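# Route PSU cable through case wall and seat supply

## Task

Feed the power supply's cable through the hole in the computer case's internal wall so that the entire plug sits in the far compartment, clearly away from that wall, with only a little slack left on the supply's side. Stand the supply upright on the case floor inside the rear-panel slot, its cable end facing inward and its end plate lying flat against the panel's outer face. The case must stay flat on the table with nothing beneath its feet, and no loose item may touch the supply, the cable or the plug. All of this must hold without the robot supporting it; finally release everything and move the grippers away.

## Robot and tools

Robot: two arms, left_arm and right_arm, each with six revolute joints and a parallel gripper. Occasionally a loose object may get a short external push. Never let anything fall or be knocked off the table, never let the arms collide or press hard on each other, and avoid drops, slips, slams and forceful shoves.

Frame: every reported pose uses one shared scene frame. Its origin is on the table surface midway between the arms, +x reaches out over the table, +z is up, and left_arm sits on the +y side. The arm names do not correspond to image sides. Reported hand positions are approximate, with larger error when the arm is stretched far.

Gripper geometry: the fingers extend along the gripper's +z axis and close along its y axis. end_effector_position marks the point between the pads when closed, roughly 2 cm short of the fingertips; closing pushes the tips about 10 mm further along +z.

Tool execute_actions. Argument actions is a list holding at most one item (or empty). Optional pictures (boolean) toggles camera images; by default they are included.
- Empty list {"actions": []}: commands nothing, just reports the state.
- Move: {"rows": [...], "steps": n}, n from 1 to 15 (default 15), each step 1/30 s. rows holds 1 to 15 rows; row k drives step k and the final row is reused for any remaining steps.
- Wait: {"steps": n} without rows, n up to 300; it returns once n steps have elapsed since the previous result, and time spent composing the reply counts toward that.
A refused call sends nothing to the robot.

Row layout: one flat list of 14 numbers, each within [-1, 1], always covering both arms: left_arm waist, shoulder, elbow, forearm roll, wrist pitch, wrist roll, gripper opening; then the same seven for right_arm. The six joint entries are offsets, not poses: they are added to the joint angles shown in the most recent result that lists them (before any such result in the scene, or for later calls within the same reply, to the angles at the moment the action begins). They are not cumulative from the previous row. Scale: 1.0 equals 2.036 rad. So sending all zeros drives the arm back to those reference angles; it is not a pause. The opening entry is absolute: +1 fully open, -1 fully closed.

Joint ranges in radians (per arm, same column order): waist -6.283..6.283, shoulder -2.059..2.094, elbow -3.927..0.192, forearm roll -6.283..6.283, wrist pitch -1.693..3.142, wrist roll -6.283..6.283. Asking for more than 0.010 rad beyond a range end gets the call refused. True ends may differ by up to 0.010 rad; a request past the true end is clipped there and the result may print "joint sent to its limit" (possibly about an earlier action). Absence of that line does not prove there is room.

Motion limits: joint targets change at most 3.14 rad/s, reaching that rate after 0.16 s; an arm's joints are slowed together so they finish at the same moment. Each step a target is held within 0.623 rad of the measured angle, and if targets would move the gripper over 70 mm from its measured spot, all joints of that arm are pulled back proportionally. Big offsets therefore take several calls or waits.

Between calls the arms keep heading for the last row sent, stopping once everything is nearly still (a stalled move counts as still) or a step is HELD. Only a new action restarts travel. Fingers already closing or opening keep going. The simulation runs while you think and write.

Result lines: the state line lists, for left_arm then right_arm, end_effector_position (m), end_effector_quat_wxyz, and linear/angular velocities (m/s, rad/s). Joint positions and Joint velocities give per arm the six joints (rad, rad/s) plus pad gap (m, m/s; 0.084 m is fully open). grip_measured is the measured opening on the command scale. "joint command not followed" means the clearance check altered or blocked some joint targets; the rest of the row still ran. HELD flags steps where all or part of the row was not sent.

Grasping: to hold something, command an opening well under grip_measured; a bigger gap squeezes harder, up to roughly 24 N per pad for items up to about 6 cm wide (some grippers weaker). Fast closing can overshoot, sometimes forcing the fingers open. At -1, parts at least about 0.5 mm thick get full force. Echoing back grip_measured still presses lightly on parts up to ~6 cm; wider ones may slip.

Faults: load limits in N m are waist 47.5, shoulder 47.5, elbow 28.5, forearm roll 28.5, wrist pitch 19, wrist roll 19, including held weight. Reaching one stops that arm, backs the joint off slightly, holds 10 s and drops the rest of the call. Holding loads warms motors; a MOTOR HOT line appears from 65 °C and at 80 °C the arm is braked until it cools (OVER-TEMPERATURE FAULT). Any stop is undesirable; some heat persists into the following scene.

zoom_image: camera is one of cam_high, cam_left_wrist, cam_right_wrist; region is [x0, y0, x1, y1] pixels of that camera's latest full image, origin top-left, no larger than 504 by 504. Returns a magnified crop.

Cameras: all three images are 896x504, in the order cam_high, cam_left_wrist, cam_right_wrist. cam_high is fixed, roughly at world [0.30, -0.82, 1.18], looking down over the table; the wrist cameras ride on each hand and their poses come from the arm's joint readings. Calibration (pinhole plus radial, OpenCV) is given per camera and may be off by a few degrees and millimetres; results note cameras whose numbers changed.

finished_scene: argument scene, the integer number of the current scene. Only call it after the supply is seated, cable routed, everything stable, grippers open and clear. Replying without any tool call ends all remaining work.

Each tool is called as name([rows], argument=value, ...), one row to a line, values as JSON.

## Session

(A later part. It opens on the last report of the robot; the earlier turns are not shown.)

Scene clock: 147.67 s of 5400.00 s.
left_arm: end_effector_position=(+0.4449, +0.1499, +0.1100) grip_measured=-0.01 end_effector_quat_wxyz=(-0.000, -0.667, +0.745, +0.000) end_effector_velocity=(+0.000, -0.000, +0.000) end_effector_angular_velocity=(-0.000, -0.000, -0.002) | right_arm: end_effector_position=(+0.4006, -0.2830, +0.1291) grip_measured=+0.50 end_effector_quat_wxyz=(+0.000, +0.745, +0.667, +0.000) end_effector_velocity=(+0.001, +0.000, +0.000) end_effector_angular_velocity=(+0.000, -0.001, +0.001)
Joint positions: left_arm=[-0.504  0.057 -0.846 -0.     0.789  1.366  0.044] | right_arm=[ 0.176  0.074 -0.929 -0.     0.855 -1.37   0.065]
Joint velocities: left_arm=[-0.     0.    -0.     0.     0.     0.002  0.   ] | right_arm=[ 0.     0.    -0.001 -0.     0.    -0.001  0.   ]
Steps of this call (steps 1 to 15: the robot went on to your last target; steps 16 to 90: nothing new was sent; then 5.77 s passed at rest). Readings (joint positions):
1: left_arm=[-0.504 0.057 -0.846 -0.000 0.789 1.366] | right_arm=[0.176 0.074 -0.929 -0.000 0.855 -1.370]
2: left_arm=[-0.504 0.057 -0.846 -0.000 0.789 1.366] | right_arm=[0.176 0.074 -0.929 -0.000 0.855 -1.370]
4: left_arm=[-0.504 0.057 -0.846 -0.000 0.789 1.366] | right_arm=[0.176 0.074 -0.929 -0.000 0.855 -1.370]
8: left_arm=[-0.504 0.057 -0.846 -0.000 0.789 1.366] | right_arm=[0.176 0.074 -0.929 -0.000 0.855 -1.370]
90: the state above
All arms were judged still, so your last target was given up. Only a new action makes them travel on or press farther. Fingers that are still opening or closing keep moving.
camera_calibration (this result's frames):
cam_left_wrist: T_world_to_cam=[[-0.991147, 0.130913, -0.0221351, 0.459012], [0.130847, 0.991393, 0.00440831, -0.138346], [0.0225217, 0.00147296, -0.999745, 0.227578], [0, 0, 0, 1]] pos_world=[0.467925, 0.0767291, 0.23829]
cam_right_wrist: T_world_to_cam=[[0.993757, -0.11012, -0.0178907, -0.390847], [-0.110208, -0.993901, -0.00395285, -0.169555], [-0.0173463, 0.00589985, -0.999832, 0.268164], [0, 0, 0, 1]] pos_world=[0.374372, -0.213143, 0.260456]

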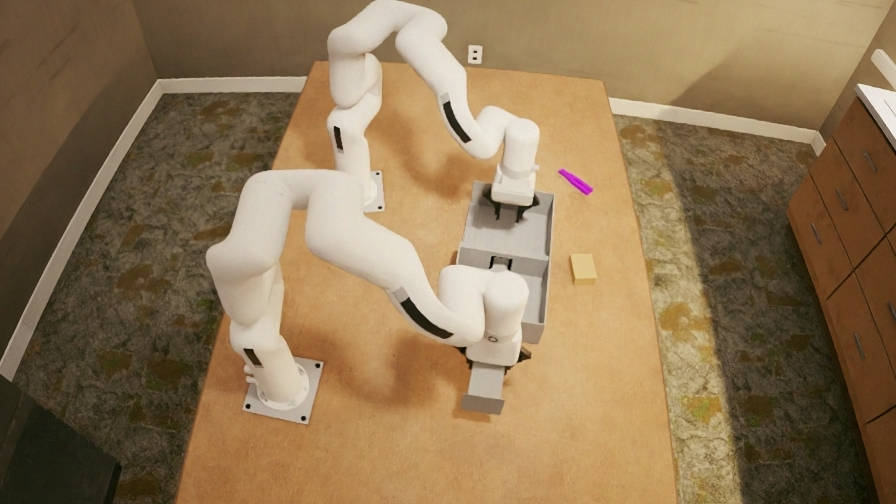

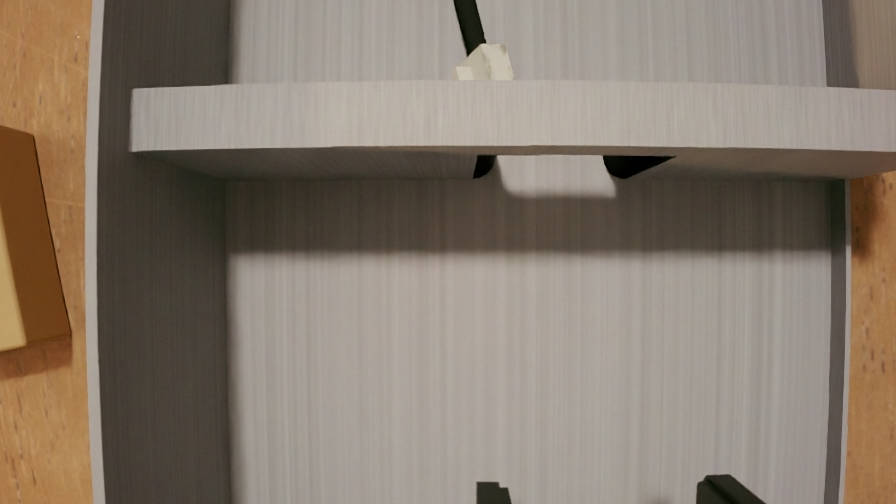

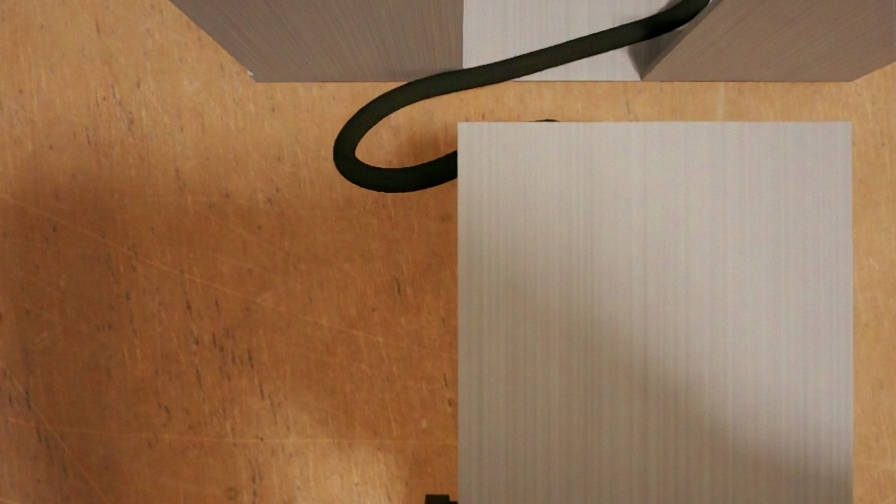

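execute_actions([
  {"rows": [[0,-0.026,-0.016,0,0.0425,1.0,0, 0,0,0,0,0,0,-0.3]], "steps": 15},
], pictures=false)

execute_actions([
  {"steps": 20},
], pictures=false)

Scene clock: 160.67 s of 5400.00 s.
left_arm: end_effector_position=(+0.4448, +0.1499, +0.1376) grip_measured=-0.01 end_effector_quat_wxyz=(-0.000, -0.259, +0.966, +0.000) end_effector_velocity=(-0.006, +0.002, +0.012) end_effector_angular_velocity=(+0.006, +0.020, -2.688) | right_arm: end_effector_position=(+0.4006, -0.2830, +0.1291) grip_measured=+0.50 end_effector_quat_wxyz=(+0.000, +0.745, +0.667, +0.000) end_effector_velocity=(+0.000, -0.000, +0.000) end_effector_angular_velocity=(-0.000, -0.000, +0.000)
Joint positions: left_arm=[-0.504  0.008 -0.876 -0.     0.869  2.304  0.044] | right_arm=[ 0.176  0.074 -0.929 -0.     0.855 -1.37   0.065]
Joint velocities: left_arm=[ 0.    -0.028 -0.012  0.     0.061  2.688 -0.   ] | right_arm=[ 0.     0.    -0.    -0.001  0.     0.    -0.   ]
Steps of this call (steps 1 to 90: nothing new was sent; then 9.50 s passed at rest; steps 91 to 105: all 15 steps of this action). Readings (joint positions):
91: left_arm=[-0.504 0.057 -0.846 -0.000 0.789 1.366] | right_arm=[0.176 0.074 -0.929 -0.000 0.855 -1.370]
92: left_arm=[-0.504 0.057 -0.846 -0.000 0.789 1.371] | right_arm=[0.176 0.074 -0.929 -0.000 0.855 -1.370]
94: left_arm=[-0.504 0.054 -0.848 -0.000 0.795 1.412] | right_arm=[0.176 0.074 -0.929 -0.000 0.855 -1.370]
98: left_arm=[-0.504 0.033 -0.861 -0.000 0.829 1.673] | right_arm=[0.176 0.074 -0.929 -0.000 0.855 -1.370]
105: the state above

Scene clock: 161.33 s of 5400.00 s.
left_arm: end_effector_position=(+0.4445, +0.1500, +0.1393) grip_measured=-0.01 end_effector_quat_wxyz=(-0.001, +0.280, +0.960, -0.000) end_effector_velocity=(+0.000, -0.000, +0.000) end_effector_angular_velocity=(-0.000, -0.000, -0.071) | right_arm: end_effector_position=(+0.4006, -0.2830, +0.1291) grip_measured=+0.50 end_effector_quat_wxyz=(+0.000, +0.745, +0.667, +0.000) end_effector_velocity=(+0.000, -0.000, -0.000) end_effector_angular_velocity=(+0.000, -0.000, -0.000)
Joint positions: left_arm=[-0.504  0.005 -0.878 -0.     0.875  3.394  0.044] | right_arm=[ 0.176  0.074 -0.929 -0.     0.855 -1.37   0.065]
Joint velocities: left_arm=[ 0.    -0.    -0.    -0.     0.     0.072  0.   ] | right_arm=[-0.  0. -0.  0. -0.  0. -0.]
Steps of this call (steps 1 to 20: the robot went on to your last target). Readings (joint positions):
1: left_arm=[-0.504 0.007 -0.877 -0.000 0.871 2.394] | right_arm=[0.176 0.074 -0.929 -0.000 0.855 -1.370]
2: left_arm=[-0.504 0.006 -0.877 -0.000 0.872 2.484] | right_arm=[0.176 0.074 -0.929 -0.000 0.855 -1.370]
4: left_arm=[-0.504 0.006 -0.878 -0.000 0.874 2.664] | right_arm=[0.176 0.074 -0.929 -0.000 0.855 -1.370]
8: left_arm=[-0.504 0.005 -0.878 -0.000 0.875 3.023] | right_arm=[0.176 0.074 -0.929 -0.000 0.855 -1.370]
20: the state above

execute_actions([
  {"rows": [[-0.184,0.218,-0.282,0,0.063,0.364,0, 0,0,0,0,0,0,-0.3]], "steps": 15},
], pictures=false)

execute_actions([
  {"steps": 20},
])

Scene clock: 163.70 s of 5400.00 s.
left_arm: end_effector_position=(+0.4766, +0.0043, +0.1391) grip_measured=-0.01 end_effector_quat_wxyz=(+0.000, +0.598, +0.801, -0.000) end_effector_velocity=(+0.008, -0.363, -0.026) end_effector_angular_velocity=(+0.000, -0.001, -1.721) | right_arm: end_effector_position=(+0.4006, -0.2830, +0.1291) grip_measured=+0.50 end_effector_quat_wxyz=(+0.000, +0.745, +0.667, +0.000) end_effector_velocity=(-0.001, -0.000, -0.001) end_effector_angular_velocity=(-0.000, +0.002, +0.000)
Joint positions: left_arm=[-0.747  0.292 -1.251 -0.     0.958  3.867  0.044] | right_arm=[ 0.176  0.074 -0.929 -0.     0.855 -1.37   0.065]
Joint velocities: left_arm=[-0.569  0.672 -0.867  0.     0.194  1.152  0.   ] | right_arm=[-0.     0.001  0.001 -0.     0.    -0.     0.   ]
Steps of this call (steps 1 to 30: the robot went on to your last target; steps 31 to 56: nothing new was sent; steps 57 to 71: all 15 steps of this action). Readings (joint positions):
57: left_arm=[-0.504 0.005 -0.879 -0.000 0.875 3.402] | right_arm=[0.176 0.074 -0.929 -0.000 0.855 -1.370]
58: left_arm=[-0.506 0.007 -0.882 -0.000 0.876 3.406] | right_arm=[0.176 0.074 -0.929 -0.000 0.855 -1.370]
60: left_arm=[-0.527 0.034 -0.917 0.000 0.885 3.446] | right_arm=[0.176 0.074 -0.929 -0.000 0.855 -1.370]
64: left_arm=[-0.612 0.133 -1.045 -0.000 0.912 3.593] | right_arm=[0.176 0.074 -0.929 -0.000 0.855 -1.370]
71: the state above

Scene clock: 164.37 s of 5400.00 s.
left_arm: end_effector_position=(+0.4699, -0.0803, +0.1305) grip_measured=-0.01 end_effector_quat_wxyz=(+0.000, +0.745, +0.667, +0.000) end_effector_velocity=(-0.001, -0.003, -0.001) end_effector_angular_velocity=(+0.000, +0.001, -0.011) | right_arm: end_effector_position=(+0.4006, -0.2830, +0.1291) grip_measured=+0.50 end_effector_quat_wxyz=(+0.000, +0.745, +0.667, +0.000) end_effector_velocity=(+0.000, +0.000, +0.001) end_effector_angular_velocity=(+0.001, -0.001, -0.001)
Joint positions: left_arm=[-0.878  0.448 -1.452 -0.     1.003  4.135  0.044] | right_arm=[ 0.176  0.074 -0.929 -0.     0.855 -1.37   0.065]
Joint velocities: left_arm=[-0.005  0.005 -0.005 -0.     0.001  0.007 -0.   ] | right_arm=[ 0.    -0.001 -0.001  0.001 -0.     0.001  0.   ]
Steps of this call (steps 1 to 20: the robot went on to your last target). Readings (joint positions):
1: left_arm=[-0.766 0.315 -1.280 -0.000 0.965 3.906] | right_arm=[0.176 0.074 -0.929 -0.000 0.855 -1.370]
2: left_arm=[-0.785 0.337 -1.309 -0.000 0.971 3.944] | right_arm=[0.176 0.074 -0.929 -0.000 0.855 -1.370]
4: left_arm=[-0.822 0.381 -1.365 -0.000 0.984 4.018] | right_arm=[0.176 0.074 -0.929 -0.000 0.855 -1.370]
8: left_arm=[-0.866 0.432 -1.430 -0.000 0.998 4.106] | right_arm=[0.176 0.074 -0.929 -0.000 0.855 -1.370]
20: the state above
camera_calibration (this result's frames):
cam_left_wrist: T_world_to_cam=[[0.991021, -0.13194, -0.0216438, -0.438179], [-0.131862, -0.991255, 0.00503927, 0.0506428], [-0.0221194, -0.00214004, -0.999753, 0.268522], [0, 0, 0, 1]] pos_world=[0.446862, -0.00703891, 0.258717]
cam_right_wrist: T_world_to_cam=[[0.993757, -0.11012, -0.0178908, -0.390846], [-0.110207, -0.993901, -0.00395275, -0.169555], [-0.0173464, 0.00589978, -0.999832, 0.268164], [0, 0, 0, 1]] pos_world=[0.374372, -0.213143, 0.260456]

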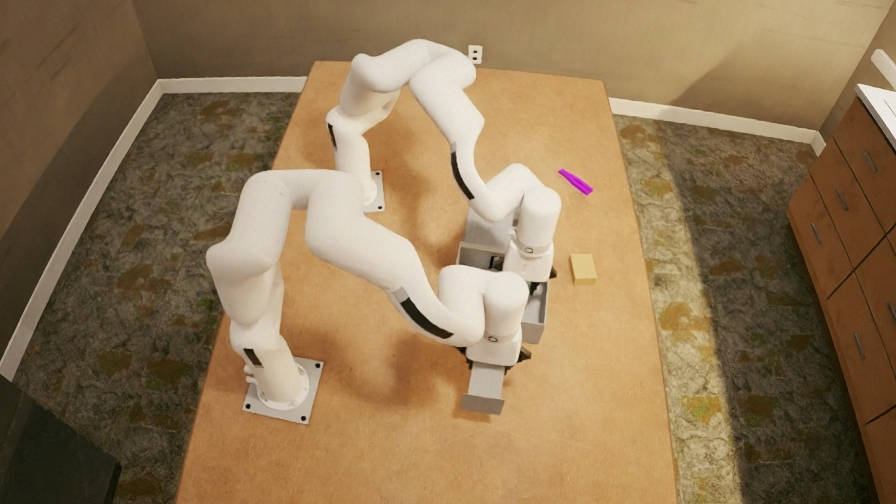

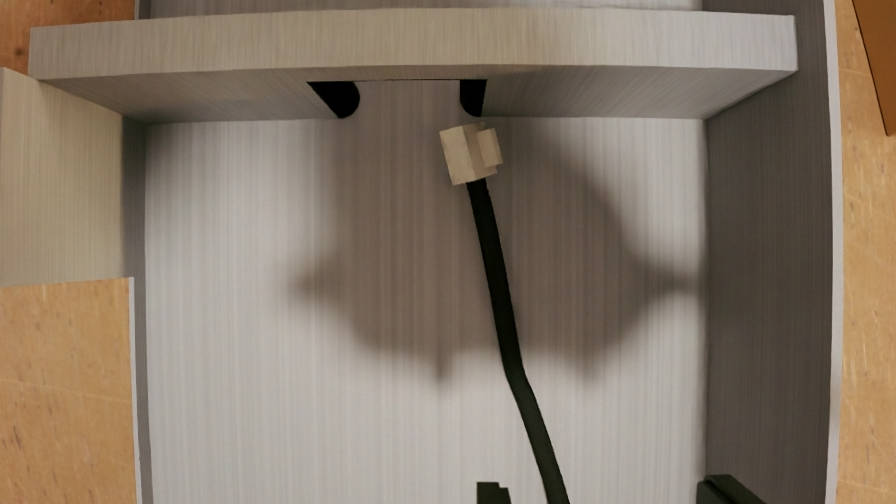

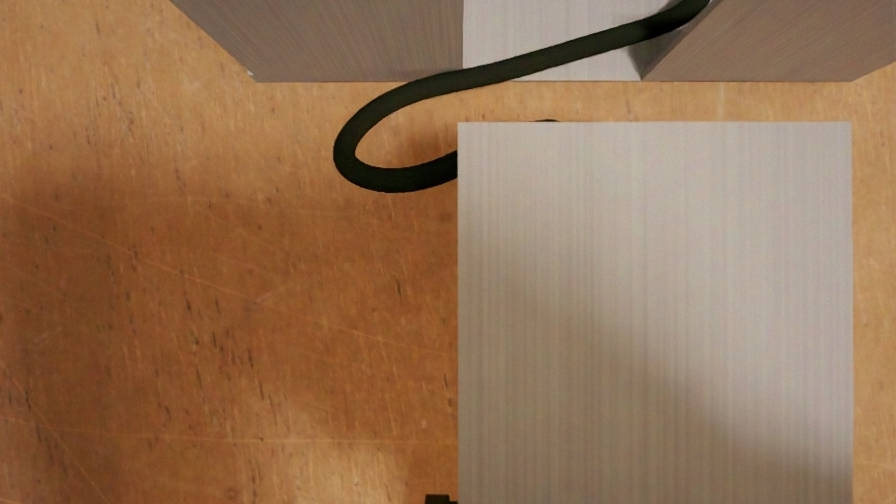

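execute_actions([
  {"rows": [[0.0138,0.0098,0.094,0,-0.1034,-0.0796,0, 0,0,0,0,0,0,-0.3]], "steps": 15},
], pictures=false)

execute_actions([
  {"steps": 10},
], pictures=false)

execute_actions([
  {"rows": [[0,0.0274,0.0042,0,-0.0316,0,0, 0,0,0,0,0,0,-0.3]], "steps": 15},
])

Scene clock: 180.53 s of 5400.00 s.
left_arm: end_effector_position=(+0.4592, -0.0519, +0.0628) grip_measured=-0.01 end_effector_quat_wxyz=(+0.002, +0.680, +0.733, +0.000) end_effector_velocity=(-0.003, +0.004, -0.010) end_effector_angular_velocity=(-0.005, -0.006, +0.038) | right_arm: end_effector_position=(+0.4006, -0.2830, +0.1291) grip_measured=+0.50 end_effector_quat_wxyz=(+0.000, +0.745, +0.667, +0.000) end_effector_velocity=(-0.000, -0.000, -0.000) end_effector_angular_velocity=(+0.000, +0.000, +0.000)
Joint positions: left_arm=[-0.85   0.466 -1.266 -0.     0.797  3.976  0.044] | right_arm=[ 0.176  0.074 -0.929 -0.     0.855 -1.37   0.065]
Joint velocities: left_arm=[ 0.003 -0.001  0.036 -0.    -0.044 -0.035 -0.   ] | right_arm=[-0. -0.  0.  0.  0. -0. -0.]
Steps of this call (steps 1 to 15: the robot went on to your last target; steps 16 to 90: nothing new was sent; then 12.67 s passed at rest; steps 91 to 105: all 15 steps of this action). Readings (joint positions):
91: left_arm=[-0.879 0.448 -1.452 -0.000 1.003 4.135] | right_arm=[0.176 0.074 -0.929 -0.000 0.855 -1.370]
92: left_arm=[-0.878 0.448 -1.450 -0.000 0.999 4.132] | right_arm=[0.176 0.074 -0.929 -0.000 0.855 -1.370]
94: left_arm=[-0.874 0.449 -1.418 -0.000 0.957 4.101] | right_arm=[0.176 0.074 -0.929 -0.000 0.855 -1.370]
98: left_arm=[-0.855 0.467 -1.299 -0.000 0.843 4.011] | right_arm=[0.176 0.074 -0.929 -0.000 0.855 -1.370]
105: the state above

Scene clock: 180.87 s of 5400.00 s.
left_arm: end_effector_position=(+0.4582, -0.0507, +0.0605) grip_measured=-0.01 end_effector_quat_wxyz=(+0.000, +0.679, +0.735, -0.000) end_effector_velocity=(-0.001, +0.001, -0.001) end_effector_angular_velocity=(+0.001, +0.002, +0.003) | right_arm: end_effector_position=(+0.4006, -0.2830, +0.1291) grip_measured=+0.50 end_effector_quat_wxyz=(+0.000, +0.745, +0.667, +0.000) end_effector_velocity=(-0.001, -0.000, -0.001) end_effector_angular_velocity=(-0.000, +0.002, -0.000)
Joint positions: left_arm=[-0.85   0.467 -1.261 -0.     0.793  3.973  0.044] | right_arm=[ 0.176  0.074 -0.929 -0.     0.855 -1.37   0.065]
Joint velocities: left_arm=[ 0.001  0.001  0.003  0.    -0.002 -0.002  0.   ] | right_arm=[ 0.    -0.     0.002  0.    -0.     0.    -0.   ]
Steps of this call (steps 1 to 10: the robot went on to your last target). Readings (joint positions):
1: left_arm=[-0.850 0.466 -1.265 -0.000 0.796 3.975] | right_arm=[0.176 0.074 -0.929 -0.000 0.855 -1.370]
2: left_arm=[-0.850 0.467 -1.264 -0.000 0.795 3.975] | right_arm=[0.176 0.074 -0.929 -0.000 0.855 -1.370]
4: left_arm=[-0.850 0.467 -1.262 -0.000 0.794 3.974] | right_arm=[0.176 0.074 -0.929 -0.000 0.855 -1.370]
8: left_arm=[-0.850 0.467 -1.261 -0.000 0.793 3.973] | right_arm=[0.176 0.074 -0.929 -0.000 0.855 -1.370]
10: the state above

Scene clock: 181.37 s of 5400.00 s.
left_arm: end_effector_position=(+0.4586, -0.0510, +0.0323) grip_measured=-0.01 end_effector_quat_wxyz=(+0.001, +0.679, +0.735, +0.000) end_effector_velocity=(-0.003, +0.002, -0.006) end_effector_angular_velocity=(+0.005, +0.006, -0.001) | right_arm: end_effector_position=(+0.4006, -0.2830, +0.1291) grip_measured=+0.50 end_effector_quat_wxyz=(+0.000, +0.745, +0.667, +0.000) end_effector_velocity=(-0.001, -0.000, -0.000) end_effector_angular_velocity=(+0.000, +0.001, -0.000)
Joint positions: left_arm=[-0.85   0.522 -1.253 -0.     0.729  3.973  0.044] | right_arm=[ 0.176  0.074 -0.929 -0.     0.855 -1.37   0.065]
Joint velocities: left_arm=[-0.     0.009  0.006  0.    -0.006  0.001 -0.   ] | right_arm=[ 0.    -0.001  0.002  0.    -0.     0.    -0.   ]
Steps of this call (steps 1 to 15: all 15 steps of this action). Readings (joint positions):
1: left_arm=[-0.850 0.468 -1.261 -0.000 0.793 3.973] | right_arm=[0.176 0.074 -0.929 -0.000 0.855 -1.370]
2: left_arm=[-0.850 0.470 -1.261 -0.000 0.788 3.973] | right_arm=[0.176 0.074 -0.929 -0.000 0.855 -1.370]
4: left_arm=[-0.850 0.489 -1.260 -0.000 0.764 3.973] | right_arm=[0.176 0.074 -0.929 -0.000 0.855 -1.370]
8: left_arm=[-0.850 0.519 -1.250 -0.000 0.738 3.973] | right_arm=[0.176 0.074 -0.929 -0.000 0.855 -1.370]
15: the state above
camera_calibration (this result's frames):
cam_left_wrist: T_world_to_cam=[[0.99812, 0.0575285, -0.0211312, -0.418812], [0.0576599, -0.99832, 0.00565921, -0.00858626], [-0.0207702, -0.00686699, -0.999761, 0.169379], [0, 0, 0, 1]] pos_world=[0.422038, 0.0166849, 0.160537]
cam_right_wrist: T_world_to_cam=[[0.993757, -0.110121, -0.0178911, -0.390846], [-0.110208, -0.993901, -0.00395268, -0.169555], [-0.0173467, 0.00589974, -0.999832, 0.268164], [0, 0, 0, 1]] pos_world=[0.374372, -0.213143, 0.260456]

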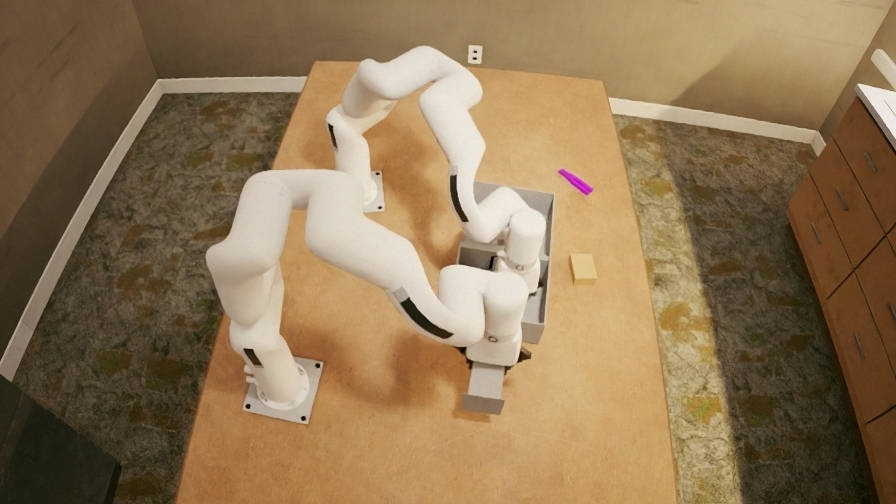

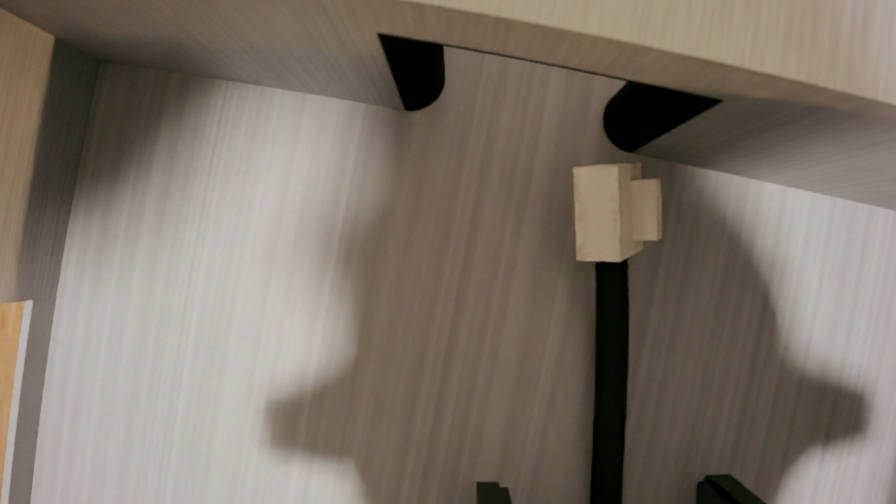

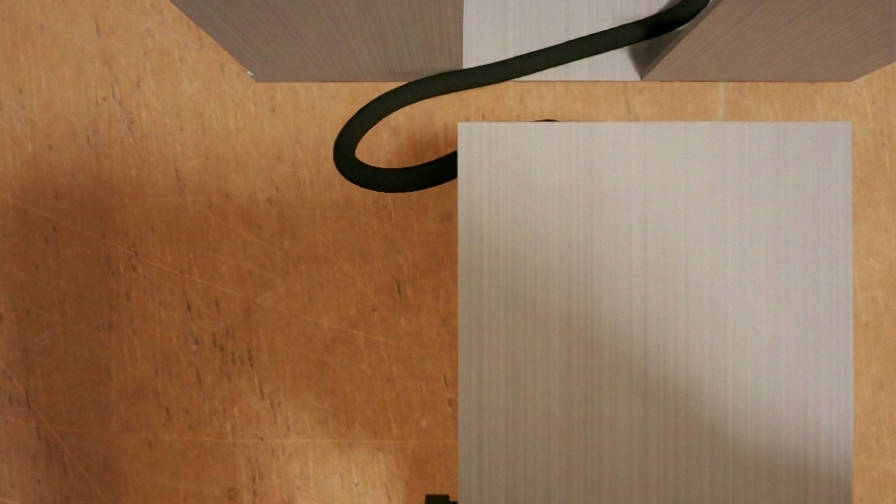

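Well aligned. Close.

execute_actions([
  {"rows": [[0,0.001,0.0005,0,-0.0005,0,-1, 0,0,0,0,0,0,-0.3]], "steps": 15},
], pictures=false)

execute_actions([
  {"steps": 15},
], pictures=false)

Scene clock: 183.43 s of 5400.00 s.
left_arm: end_effector_position=(+0.4585, -0.0509, +0.0316) grip_measured=-1.00 end_effector_quat_wxyz=(+0.001, +0.679, +0.735, +0.000) end_effector_velocity=(-0.001, +0.000, -0.001) end_effector_angular_velocity=(+0.001, +0.002, -0.001) | right_arm: end_effector_position=(+0.4006, -0.2830, +0.1291) grip_measured=+0.50 end_effector_quat_wxyz=(+0.000, +0.745, +0.667, +0.000) end_effector_velocity=(-0.001, -0.000, -0.001) end_effector_angular_velocity=(-0.000, +0.002, -0.001)
Joint positions: left_arm=[-0.85   0.523 -1.253 -0.     0.728  3.973  0.   ] | right_arm=[ 0.176  0.074 -0.929 -0.     0.855 -1.37   0.065]
Joint velocities: left_arm=[-0.     0.001  0.001 -0.     0.     0.     0.   ] | right_arm=[-0.     0.     0.002  0.     0.     0.001 -0.   ]
Steps of this call (steps 1 to 15: the robot went on to your last target; steps 16 to 47: nothing new was sent; steps 48 to 62: all 15 steps of this action). Readings (joint positions):
48: left_arm=[-0.850 0.523 -1.252 -0.000 0.729 3.973] | right_arm=[0.176 0.074 -0.929 -0.000 0.855 -1.370]
49: left_arm=[-0.850 0.523 -1.252 -0.000 0.729 3.973] | right_arm=[0.176 0.074 -0.929 -0.000 0.855 -1.370]
51: left_arm=[-0.850 0.524 -1.252 -0.000 0.728 3.973] | right_arm=[0.176 0.074 -0.929 -0.000 0.855 -1.370]
55: left_arm=[-0.850 0.523 -1.253 -0.000 0.728 3.973] | right_arm=[0.176 0.074 -0.929 -0.000 0.855 -1.370]
62: the state above

Scene clock: 183.93 s of 5400.00 s.
left_arm: end_effector_position=(+0.4583, -0.0508, +0.0313) grip_measured=-1.00 end_effector_quat_wxyz=(+0.000, +0.679, +0.735, -0.000) end_effector_velocity=(-0.001, +0.000, -0.001) end_effector_angular_velocity=(+0.001, +0.001, -0.001) | right_arm: end_effector_position=(+0.4006, -0.2830, +0.1291) grip_measured=+0.50 end_effector_quat_wxyz=(+0.000, +0.745, +0.667, +0.000) end_effector_velocity=(-0.000, -0.000, -0.000) end_effector_angular_velocity=(-0.001, +0.001, -0.000)
Joint positions: left_arm=[-0.85   0.524 -1.252 -0.     0.728  3.973  0.   ] | right_arm=[ 0.176  0.074 -0.929 -0.     0.855 -1.37   0.065]
Joint velocities: left_arm=[-0.     0.     0.001  0.     0.001  0.001  0.   ] | right_arm=[-0.     0.     0.    -0.001  0.     0.001 -0.   ]
Steps of this call (steps 1 to 15: the robot went on to your last target). Readings (joint positions):
1: left_arm=[-0.850 0.523 -1.253 -0.000 0.728 3.973] | right_arm=[0.176 0.074 -0.929 -0.000 0.855 -1.370]
2: left_arm=[-0.850 0.523 -1.253 -0.000 0.728 3.973] | right_arm=[0.176 0.074 -0.929 -0.000 0.855 -1.370]
4: left_arm=[-0.850 0.523 -1.253 -0.000 0.728 3.973] | right_arm=[0.176 0.074 -0.929 -0.000 0.855 -1.370]
8: left_arm=[-0.850 0.524 -1.253 -0.000 0.728 3.973] | right_arm=[0.176 0.074 -0.929 -0.000 0.855 -1.370]
15: the state above
All arms were judged still, so your last target was given up. Only a new action makes them travel on or press farther. Fingers that are still opening or closing keep moving.

execute_actions([
  {"rows": [[0,0,0,0,0,0,0, 0,0,0,0,0,0,-0.3]], "steps": 15},
], pictures=false)

execute_actions([
  {"rows": [[0,0.0028,0.0004,0,-0.0033,0,0, 0,0,0,0,0,0,-0.3]], "steps": 12},
])

execute_actions([
  {"rows": [[0,0,0,0,0,0,-1, 0,0,0,0,0,0,-0.3]], "steps": 15},
], pictures=false)

Scene clock: 186.93 s of 5400.00 s.
left_arm: end_effector_position=(+0.4581, -0.0506, +0.0309) grip_measured=-0.01 end_effector_quat_wxyz=(-0.000, +0.679, +0.735, -0.000) end_effector_velocity=(+0.001, -0.001, +0.002) end_effector_angular_velocity=(-0.003, -0.004, +0.001) | right_arm: end_effector_position=(+0.4006, -0.2830, +0.1291) grip_measured=+0.50 end_effector_quat_wxyz=(+0.000, +0.745, +0.667, +0.000) end_effector_velocity=(-0.000, -0.000, -0.000) end_effector_angular_velocity=(-0.001, +0.001, +0.000)
Joint positions: left_arm=[-0.85   0.524 -1.252 -0.     0.728  3.973  0.044] | right_arm=[ 0.176  0.074 -0.929 -0.     0.855 -1.37   0.065]
Joint velocities: left_arm=[ 0.    -0.002 -0.002 -0.    -0.001 -0.    -0.   ] | right_arm=[-0.     0.     0.    -0.001  0.     0.    -0.   ]
Steps of this call (steps 1 to 75: nothing new was sent; steps 76 to 90: all 15 steps of this action). Readings (joint positions):
76: left_arm=[-0.850 0.524 -1.252 -0.000 0.728 3.973] | right_arm=[0.176 0.074 -0.929 -0.000 0.855 -1.370]
77: left_arm=[-0.850 0.524 -1.251 -0.000 0.729 3.973] | right_arm=[0.176 0.074 -0.929 -0.000 0.855 -1.370]
79: left_arm=[-0.850 0.526 -1.249 -0.000 0.730 3.973] | right_arm=[0.176 0.074 -0.929 -0.000 0.855 -1.370]
83: left_arm=[-0.850 0.526 -1.250 -0.000 0.729 3.973] | right_arm=[0.176 0.074 -0.929 -0.000 0.855 -1.370]
90: the state above

Scene clock: 187.33 s of 5400.00 s.
left_arm: end_effector_position=(+0.4581, -0.0506, +0.0281) grip_measured=-0.01 end_effector_quat_wxyz=(+0.000, +0.679, +0.735, -0.000) end_effector_velocity=(+0.000, -0.000, -0.000) end_effector_angular_velocity=(-0.001, -0.001, +0.001) | right_arm: end_effector_position=(+0.4006, -0.2830, +0.1291) grip_measured=+0.50 end_effector_quat_wxyz=(+0.000, +0.745, +0.667, +0.000) end_effector_velocity=(+0.000, +0.000, +0.000) end_effector_angular_velocity=(+0.000, -0.001, +0.000)
Joint positions: left_arm=[-0.85   0.53  -1.251 -0.     0.722  3.973  0.044] | right_arm=[ 0.176  0.074 -0.929 -0.     0.855 -1.37   0.065]
Joint velocities: left_arm=[-0.     0.     0.     0.    -0.002 -0.001 -0.   ] | right_arm=[ 0.    -0.001 -0.001  0.     0.    -0.    -0.   ]
Steps of this call (steps 1 to 12: all 12 steps of this action). Readings (joint positions):
1: left_arm=[-0.850 0.524 -1.252 -0.000 0.728 3.973] | right_arm=[0.176 0.074 -0.929 -0.000 0.855 -1.370]
2: left_arm=[-0.850 0.525 -1.252 -0.000 0.727 3.973] | right_arm=[0.176 0.074 -0.929 -0.000 0.855 -1.370]
4: left_arm=[-0.850 0.527 -1.252 -0.000 0.724 3.973] | right_arm=[0.176 0.074 -0.929 -0.000 0.855 -1.370]
8: left_arm=[-0.850 0.529 -1.251 -0.000 0.722 3.973] | right_arm=[0.176 0.074 -0.929 -0.000 0.855 -1.370]
12: the state above
camera_calibration (this result's frames):
cam_left_wrist: T_world_to_cam=[[0.998091, 0.0575511, -0.0223902, -0.41836], [0.057667, -0.998325, 0.00456445, -0.00811084], [-0.02209, -0.00584691, -0.999739, 0.165812], [0, 0, 0, 1]] pos_world=[0.421692, 0.0169493, 0.156439]
cam_right_wrist: T_world_to_cam=[[0.993757, -0.11012, -0.0178915, -0.390846], [-0.110207, -0.993901, -0.00395338, -0.169554], [-0.017347, 0.00590047, -0.999832, 0.268164], [0, 0, 0, 1]] pos_world=[0.374372, -0.213143, 0.260456]

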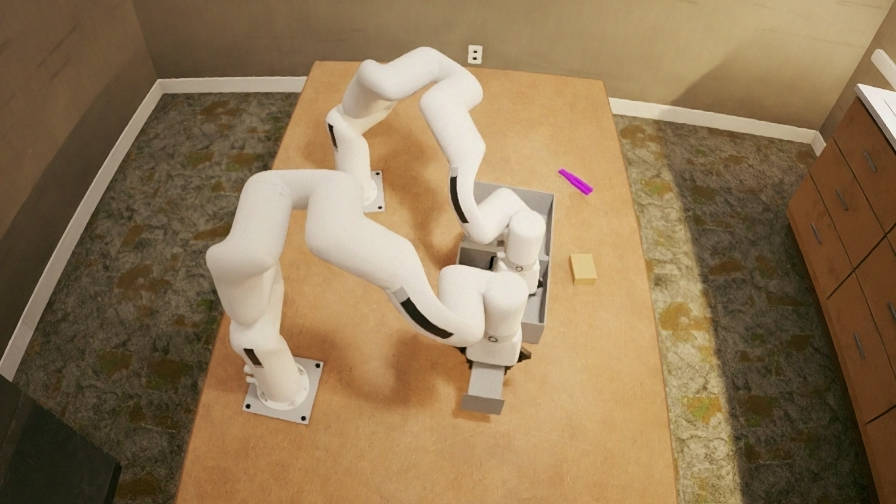

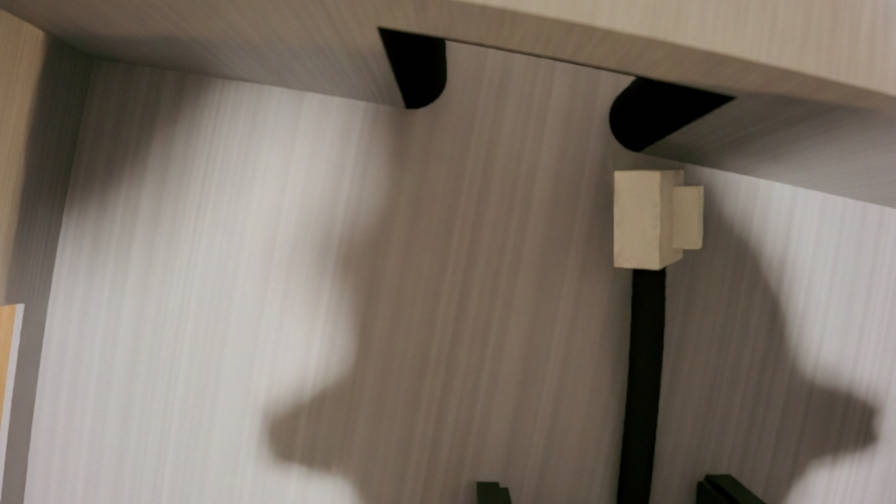

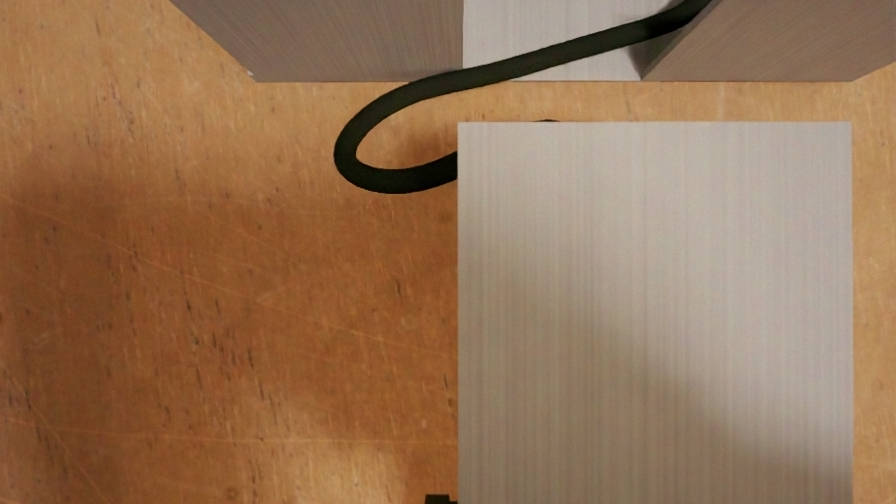

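Scene clock: 187.83 s of 5400.00 s.
left_arm: end_effector_position=(+0.4581, -0.0506, +0.0281) grip_measured=-0.85 end_effector_quat_wxyz=(+0.000, +0.679, +0.735, -0.000) end_effector_velocity=(-0.000, -0.000, -0.000) end_effector_angular_velocity=(+0.000, +0.000, -0.003) | right_arm: end_effector_position=(+0.4006, -0.2830, +0.1291) grip_measured=+0.50 end_effector_quat_wxyz=(+0.000, +0.745, +0.667, +0.000) end_effector_velocity=(+0.000, -0.000, +0.000) end_effector_angular_velocity=(-0.000, -0.001, +0.001)
Joint positions: left_arm=[-0.85   0.53  -1.251 -0.     0.722  3.973  0.007] | right_arm=[ 0.176  0.074 -0.929 -0.     0.855 -1.37   0.065]
Joint velocities: left_arm=[-0.     0.     0.     0.     0.     0.003 -0.   ] | right_arm=[ 0.    -0.001  0.    -0.    -0.    -0.    -0.   ]
Steps of this call (steps 1 to 15: all 15 steps of this action). Readings (joint positions):
1: left_arm=[-0.850 0.530 -1.251 -0.000 0.722 3.973] | right_arm=[0.176 0.074 -0.929 -0.000 0.855 -1.370]
2: left_arm=[-0.850 0.530 -1.251 -0.000 0.722 3.973] | right_arm=[0.176 0.074 -0.929 -0.000 0.855 -1.370]
4: left_arm=[-0.850 0.530 -1.251 -0.000 0.722 3.973] | right_arm=[0.176 0.074 -0.929 -0.000 0.855 -1.370]
8: left_arm=[-0.850 0.530 -1.251 -0.000 0.722 3.973] | right_arm=[0.176 0.074 -0.929 -0.000 0.855 -1.370]
15: the state above

execute_actions([
  {"rows": [[-0.0243,-0.0464,0.0548,0,-0.0088,0.0692,-1, 0,0,0,0,0,0,-0.3]], "steps": 15},
], pictures=false)

execute_actions([
  {"steps": 15},
])

Scene clock: 191.63 s of 5400.00 s.
left_arm: end_effector_position=(+0.4226, -0.0553, +0.0400) grip_measured=-0.85 end_effector_quat_wxyz=(+0.000, +0.744, +0.668, -0.000) end_effector_velocity=(-0.004, -0.001, +0.002) end_effector_angular_velocity=(-0.001, -0.001, -0.029) | right_arm: end_effector_position=(+0.4006, -0.2830, +0.1291) grip_measured=+0.50 end_effector_quat_wxyz=(+0.000, +0.745, +0.667, +0.000) end_effector_velocity=(+0.001, -0.000, +0.001) end_effector_angular_velocity=(-0.000, -0.003, -0.000)
Joint positions: left_arm=[-0.898  0.437 -1.141 -0.     0.704  4.112  0.007] | right_arm=[ 0.176  0.074 -0.929 -0.     0.855 -1.37   0.065]
Joint velocities: left_arm=[-0.007 -0.013  0.015 -0.    -0.003  0.023 -0.   ] | right_arm=[-0.    -0.001 -0.002 -0.001 -0.     0.    -0.   ]
Steps of this call (steps 1 to 15: the robot went on to your last target; steps 16 to 90: nothing new was sent; then 0.30 s passed at rest; steps 91 to 105: all 15 steps of this action). Readings (joint positions):
91: left_arm=[-0.850 0.529 -1.251 -0.000 0.722 3.973] | right_arm=[0.176 0.074 -0.929 -0.000 0.855 -1.370]
92: left_arm=[-0.851 0.527 -1.248 -0.000 0.721 3.977] | right_arm=[0.176 0.074 -0.929 -0.000 0.855 -1.370]
94: left_arm=[-0.862 0.504 -1.219 -0.000 0.716 4.015] | right_arm=[0.176 0.074 -0.929 -0.000 0.855 -1.370]
98: left_arm=[-0.892 0.450 -1.159 -0.000 0.707 4.089] | right_arm=[0.176 0.074 -0.929 -0.000 0.855 -1.370]
105: the state above

Scene clock: 192.13 s of 5400.00 s.
left_arm: end_effector_position=(+0.4220, -0.0555, +0.0403) grip_measured=-0.85 end_effector_quat_wxyz=(+0.000, +0.745, +0.667, +0.000) end_effector_velocity=(-0.000, +0.000, -0.000) end_effector_angular_velocity=(+0.000, +0.000, +0.002) | right_arm: end_effector_position=(+0.4006, -0.2830, +0.1291) grip_measured=+0.50 end_effector_quat_wxyz=(+0.000, +0.745, +0.667, +0.000) end_effector_velocity=(-0.000, +0.000, -0.000) end_effector_angular_velocity=(+0.000, +0.001, -0.001)
Joint positions: left_arm=[-0.899  0.435 -1.14  -0.     0.704  4.114  0.007] | right_arm=[ 0.176  0.074 -0.929 -0.     0.855 -1.37   0.065]
Joint velocities: left_arm=[ 0.    -0.001  0.001 -0.    -0.    -0.002 -0.   ] | right_arm=[-0.    -0.     0.001  0.001  0.     0.    -0.   ]
Steps of this call (steps 1 to 15: the robot went on to your last target). Readings (joint positions):
1: left_arm=[-0.898 0.436 -1.141 -0.000 0.704 4.112] | right_arm=[0.176 0.074 -0.929 -0.000 0.855 -1.370]
2: left_arm=[-0.899 0.436 -1.141 -0.000 0.704 4.113] | right_arm=[0.176 0.074 -0.929 -0.000 0.855 -1.370]
4: left_arm=[-0.899 0.436 -1.140 -0.000 0.704 4.113] | right_arm=[0.176 0.074 -0.929 -0.000 0.855 -1.370]
8: left_arm=[-0.899 0.435 -1.140 -0.000 0.704 4.114] | right_arm=[0.176 0.074 -0.929 -0.000 0.855 -1.370]
15: the state above
All arms were judged still, so your last target was given up. Only a new action makes them travel on or press farther. Fingers that are still opening or closing keep moving.
camera_calibration (this result's frames):
cam_left_wrist: T_world_to_cam=[[0.990979, -0.132247, -0.0217087, -0.389406], [-0.132168, -0.991215, 0.00500091, 0.0695201], [-0.0221793, -0.0020866, -0.999752, 0.177378], [0, 0, 0, 1]] pos_world=[0.399016, 0.0177818, 0.168533]
cam_right_wrist: T_world_to_cam=[[0.993758, -0.110115, -0.0179073, -0.390838], [-0.110202, -0.993901, -0.00394982, -0.169557], [-0.0173632, 0.00589858, -0.999832, 0.268165], [0, 0, 0, 1]] pos_world=[0.374369, -0.213141, 0.260452]

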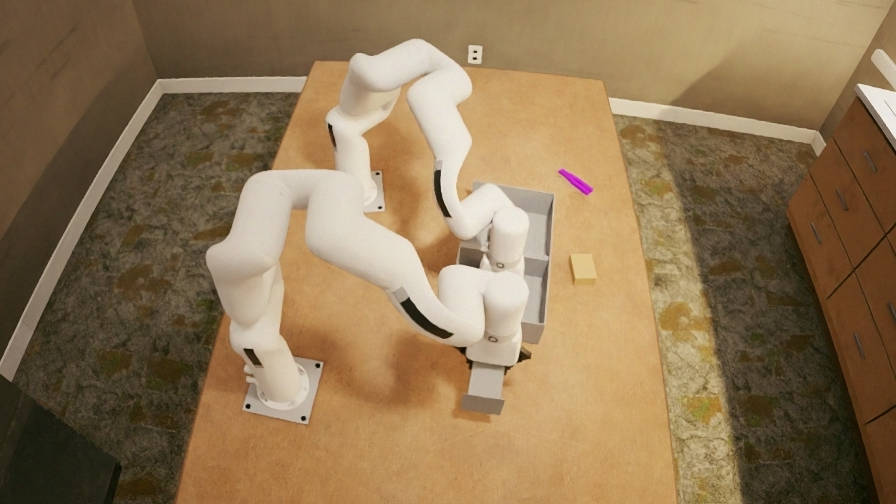

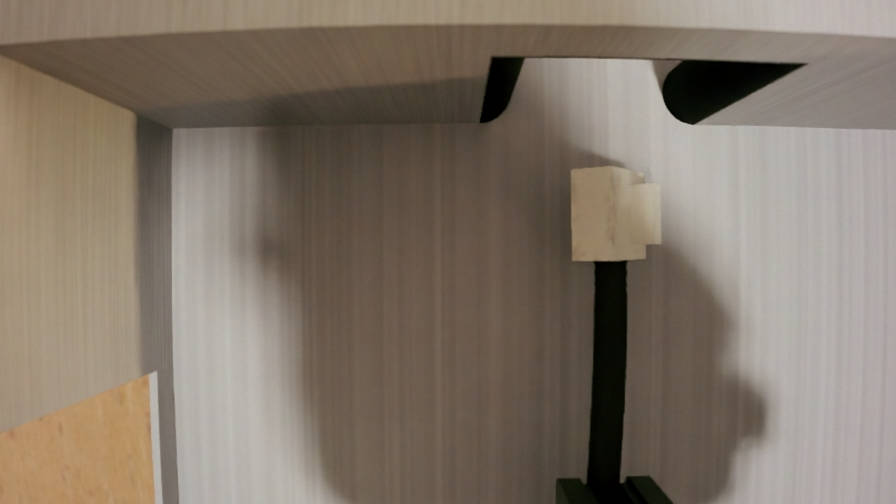

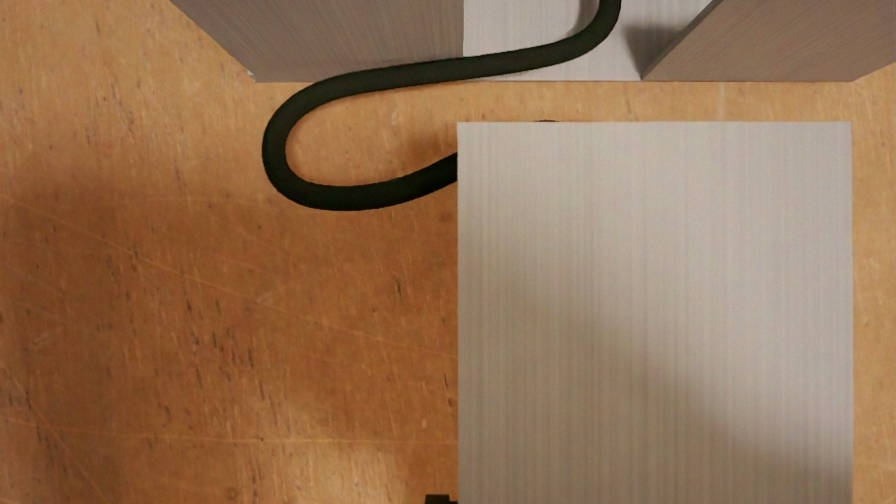

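execute_actions([
  {"rows": [[-0.0034,-0.0064,0.0108,0,-0.0039,-0.0034,-1, 0,0,0,0,0,0,-0.3]], "steps": 12},
], pictures=false)

execute_actions([
  {"rows": [[0.0059,-0.0049,0.0076,0,-0.0027,0.0059,-1, 0,0,0,0,0,0,-0.3],[0.0117,-0.0097,0.0152,0,-0.0054,0.0117,-1, 0,0,0,0,0,0,-0.3],[0.0176,-0.0146,0.0227,0,-0.0082,0.0176,-1, 0,0,0,0,0,0,-0.3],[0.0234,-0.0194,0.0303,0,-0.0109,0.0235,-1, 0,0,0,0,0,0,-0.3],[0.0293,-0.0243,0.0379,0,-0.0136,0.0294,-1, 0,0,0,0,0,0,-0.3]], "steps": 15},
])

Scene clock: 208.57 s of 5400.00 s.
left_arm: end_effector_position=(+0.4159, -0.0548, +0.0399) grip_measured=-0.85 end_effector_quat_wxyz=(-0.000, +0.745, +0.667, -0.000) end_effector_velocity=(-0.001, +0.000, +0.000) end_effector_angular_velocity=(-0.001, -0.001, +0.001) | right_arm: end_effector_position=(+0.4006, -0.2830, +0.1291) grip_measured=+0.50 end_effector_quat_wxyz=(+0.000, +0.745, +0.667, +0.000) end_effector_velocity=(+0.000, -0.000, +0.000) end_effector_angular_velocity=(-0.000, -0.000, -0.000)
Joint positions: left_arm=[-0.906  0.423 -1.118 -0.     0.696  4.107  0.007] | right_arm=[ 0.176  0.074 -0.929 -0.     0.855 -1.37   0.065]
Joint velocities: left_arm=[-0.001 -0.003  0.005 -0.    -0.003 -0.002 -0.   ] | right_arm=[ 0. -0. -0. -0.  0.  0. -0.]
MOTOR HOT: a motor of the right arm reached 65 °C. Now the hottest motor of the right arm, joint 3 (elbow), reports 65 °C. The temperature limit of the motors' drives, at which the controller stops that arm, is 80 °C. To cool a motor, set the load down, stop pushing, or move to a pose that needs little force.
Steps of this call (steps 1 to 90: nothing new was sent; then 13.03 s passed at rest; steps 91 to 102: all 12 steps of this action). Readings (joint positions):
91: left_arm=[-0.899 0.435 -1.140 -0.000 0.704 4.114] | right_arm=[0.176 0.074 -0.929 -0.000 0.855 -1.370]
92: left_arm=[-0.900 0.434 -1.137 -0.000 0.702 4.113] | right_arm=[0.176 0.074 -0.929 -0.000 0.855 -1.370]
94: left_arm=[-0.903 0.428 -1.128 -0.000 0.700 4.110] | right_arm=[0.176 0.074 -0.929 -0.000 0.855 -1.370]
98: left_arm=[-0.905 0.424 -1.120 -0.000 0.697 4.108] | right_arm=[0.176 0.074 -0.929 -0.000 0.855 -1.370]
102: the state above

Scene clock: 209.07 s of 5400.00 s.
left_arm: end_effector_position=(+0.4213, -0.0209, +0.0403) grip_measured=-0.85 end_effector_quat_wxyz=(+0.000, +0.745, +0.667, -0.000) end_effector_velocity=(-0.000, +0.007, -0.001) end_effector_angular_velocity=(+0.001, +0.001, -0.005) | right_arm: end_effector_position=(+0.4007, -0.2830, +0.1292) grip_measured=+0.50 end_effector_quat_wxyz=(+0.000, +0.745, +0.667, +0.000) end_effector_velocity=(-0.001, +0.000, -0.001) end_effector_angular_velocity=(-0.000, +0.002, -0.000)
Joint positions: left_arm=[-0.848  0.374 -1.043 -0.     0.669  4.166  0.007] | right_arm=[ 0.176  0.074 -0.929 -0.     0.854 -1.369  0.065]
Joint velocities: left_arm=[ 0.011 -0.01   0.018  0.    -0.007  0.016 -0.   ] | right_arm=[ 0.     0.001  0.001 -0.     0.     0.     0.   ]
MOTOR HOT: still on. Now the hottest motor of the right arm, joint 3 (elbow), reports 65 °C; a drive's own limit is 80 °C.
Steps of this call (steps 1 to 15: all 15 steps of this action). Readings (joint positions):
1: left_arm=[-0.906 0.422 -1.118 -0.000 0.696 4.107] | right_arm=[0.176 0.074 -0.929 -0.000 0.855 -1.370]
2: left_arm=[-0.905 0.421 -1.116 -0.000 0.695 4.109] | right_arm=[0.176 0.074 -0.929 -0.000 0.855 -1.370]
4: left_arm=[-0.895 0.413 -1.103 -0.000 0.690 4.119] | right_arm=[0.176 0.074 -0.929 -0.000 0.855 -1.370]
8: left_arm=[-0.861 0.386 -1.062 -0.000 0.676 4.151] | right_arm=[0.176 0.074 -0.929 -0.000 0.854 -1.369]
15: the state above
camera_calibration (this result's frames):
cam_left_wrist: T_world_to_cam=[[0.99091, -0.132686, -0.0221701, -0.384054], [-0.132613, -0.991157, 0.00472742, 0.1039], [-0.0226013, -0.00174441, -0.999743, 0.177605], [0, 0, 0, 1]] pos_world=[0.398356, 0.0523325, 0.168554]
cam_right_wrist: T_world_to_cam=[[0.993754, -0.110191, -0.017646, -0.390973], [-0.110278, -0.993893, -0.00401597, -0.169508], [-0.0170957, 0.00593685, -0.999836, 0.268144], [0, 0, 0, 1]] pos_world=[0.374422, -0.213147, 0.26052]

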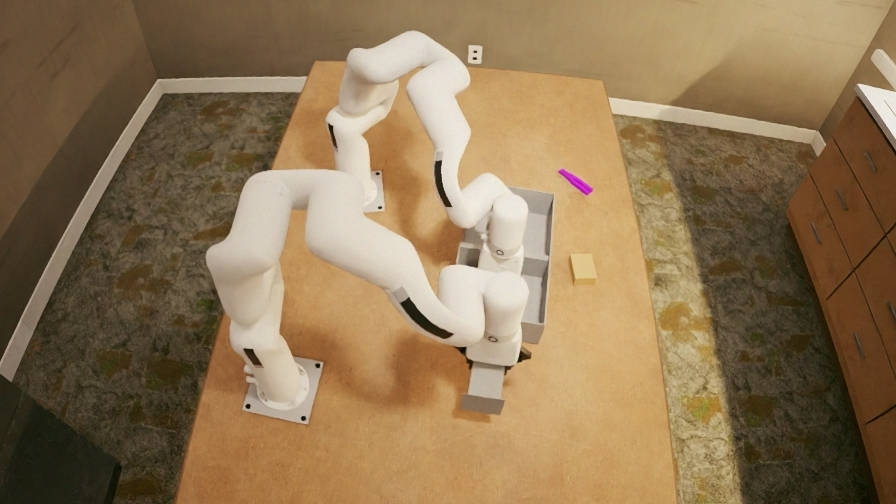

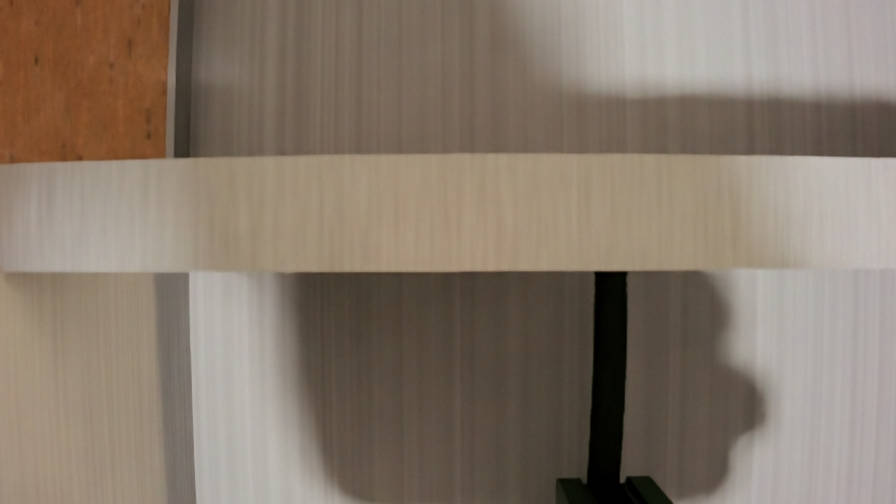

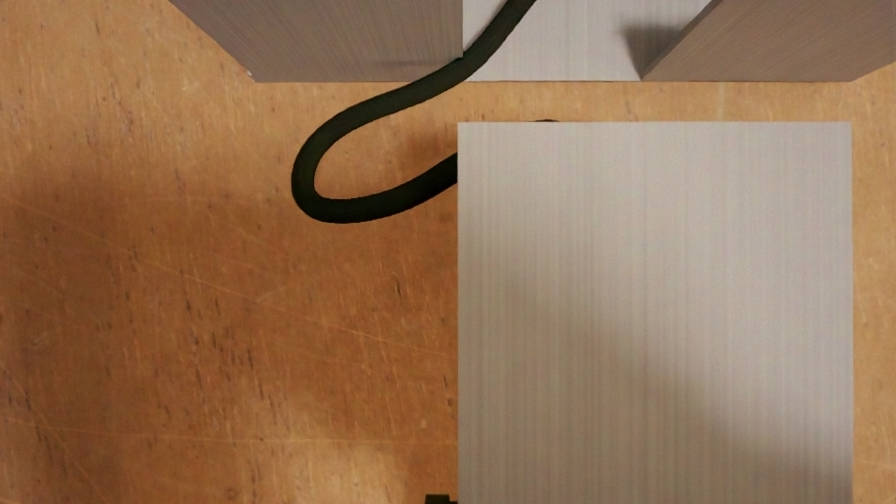

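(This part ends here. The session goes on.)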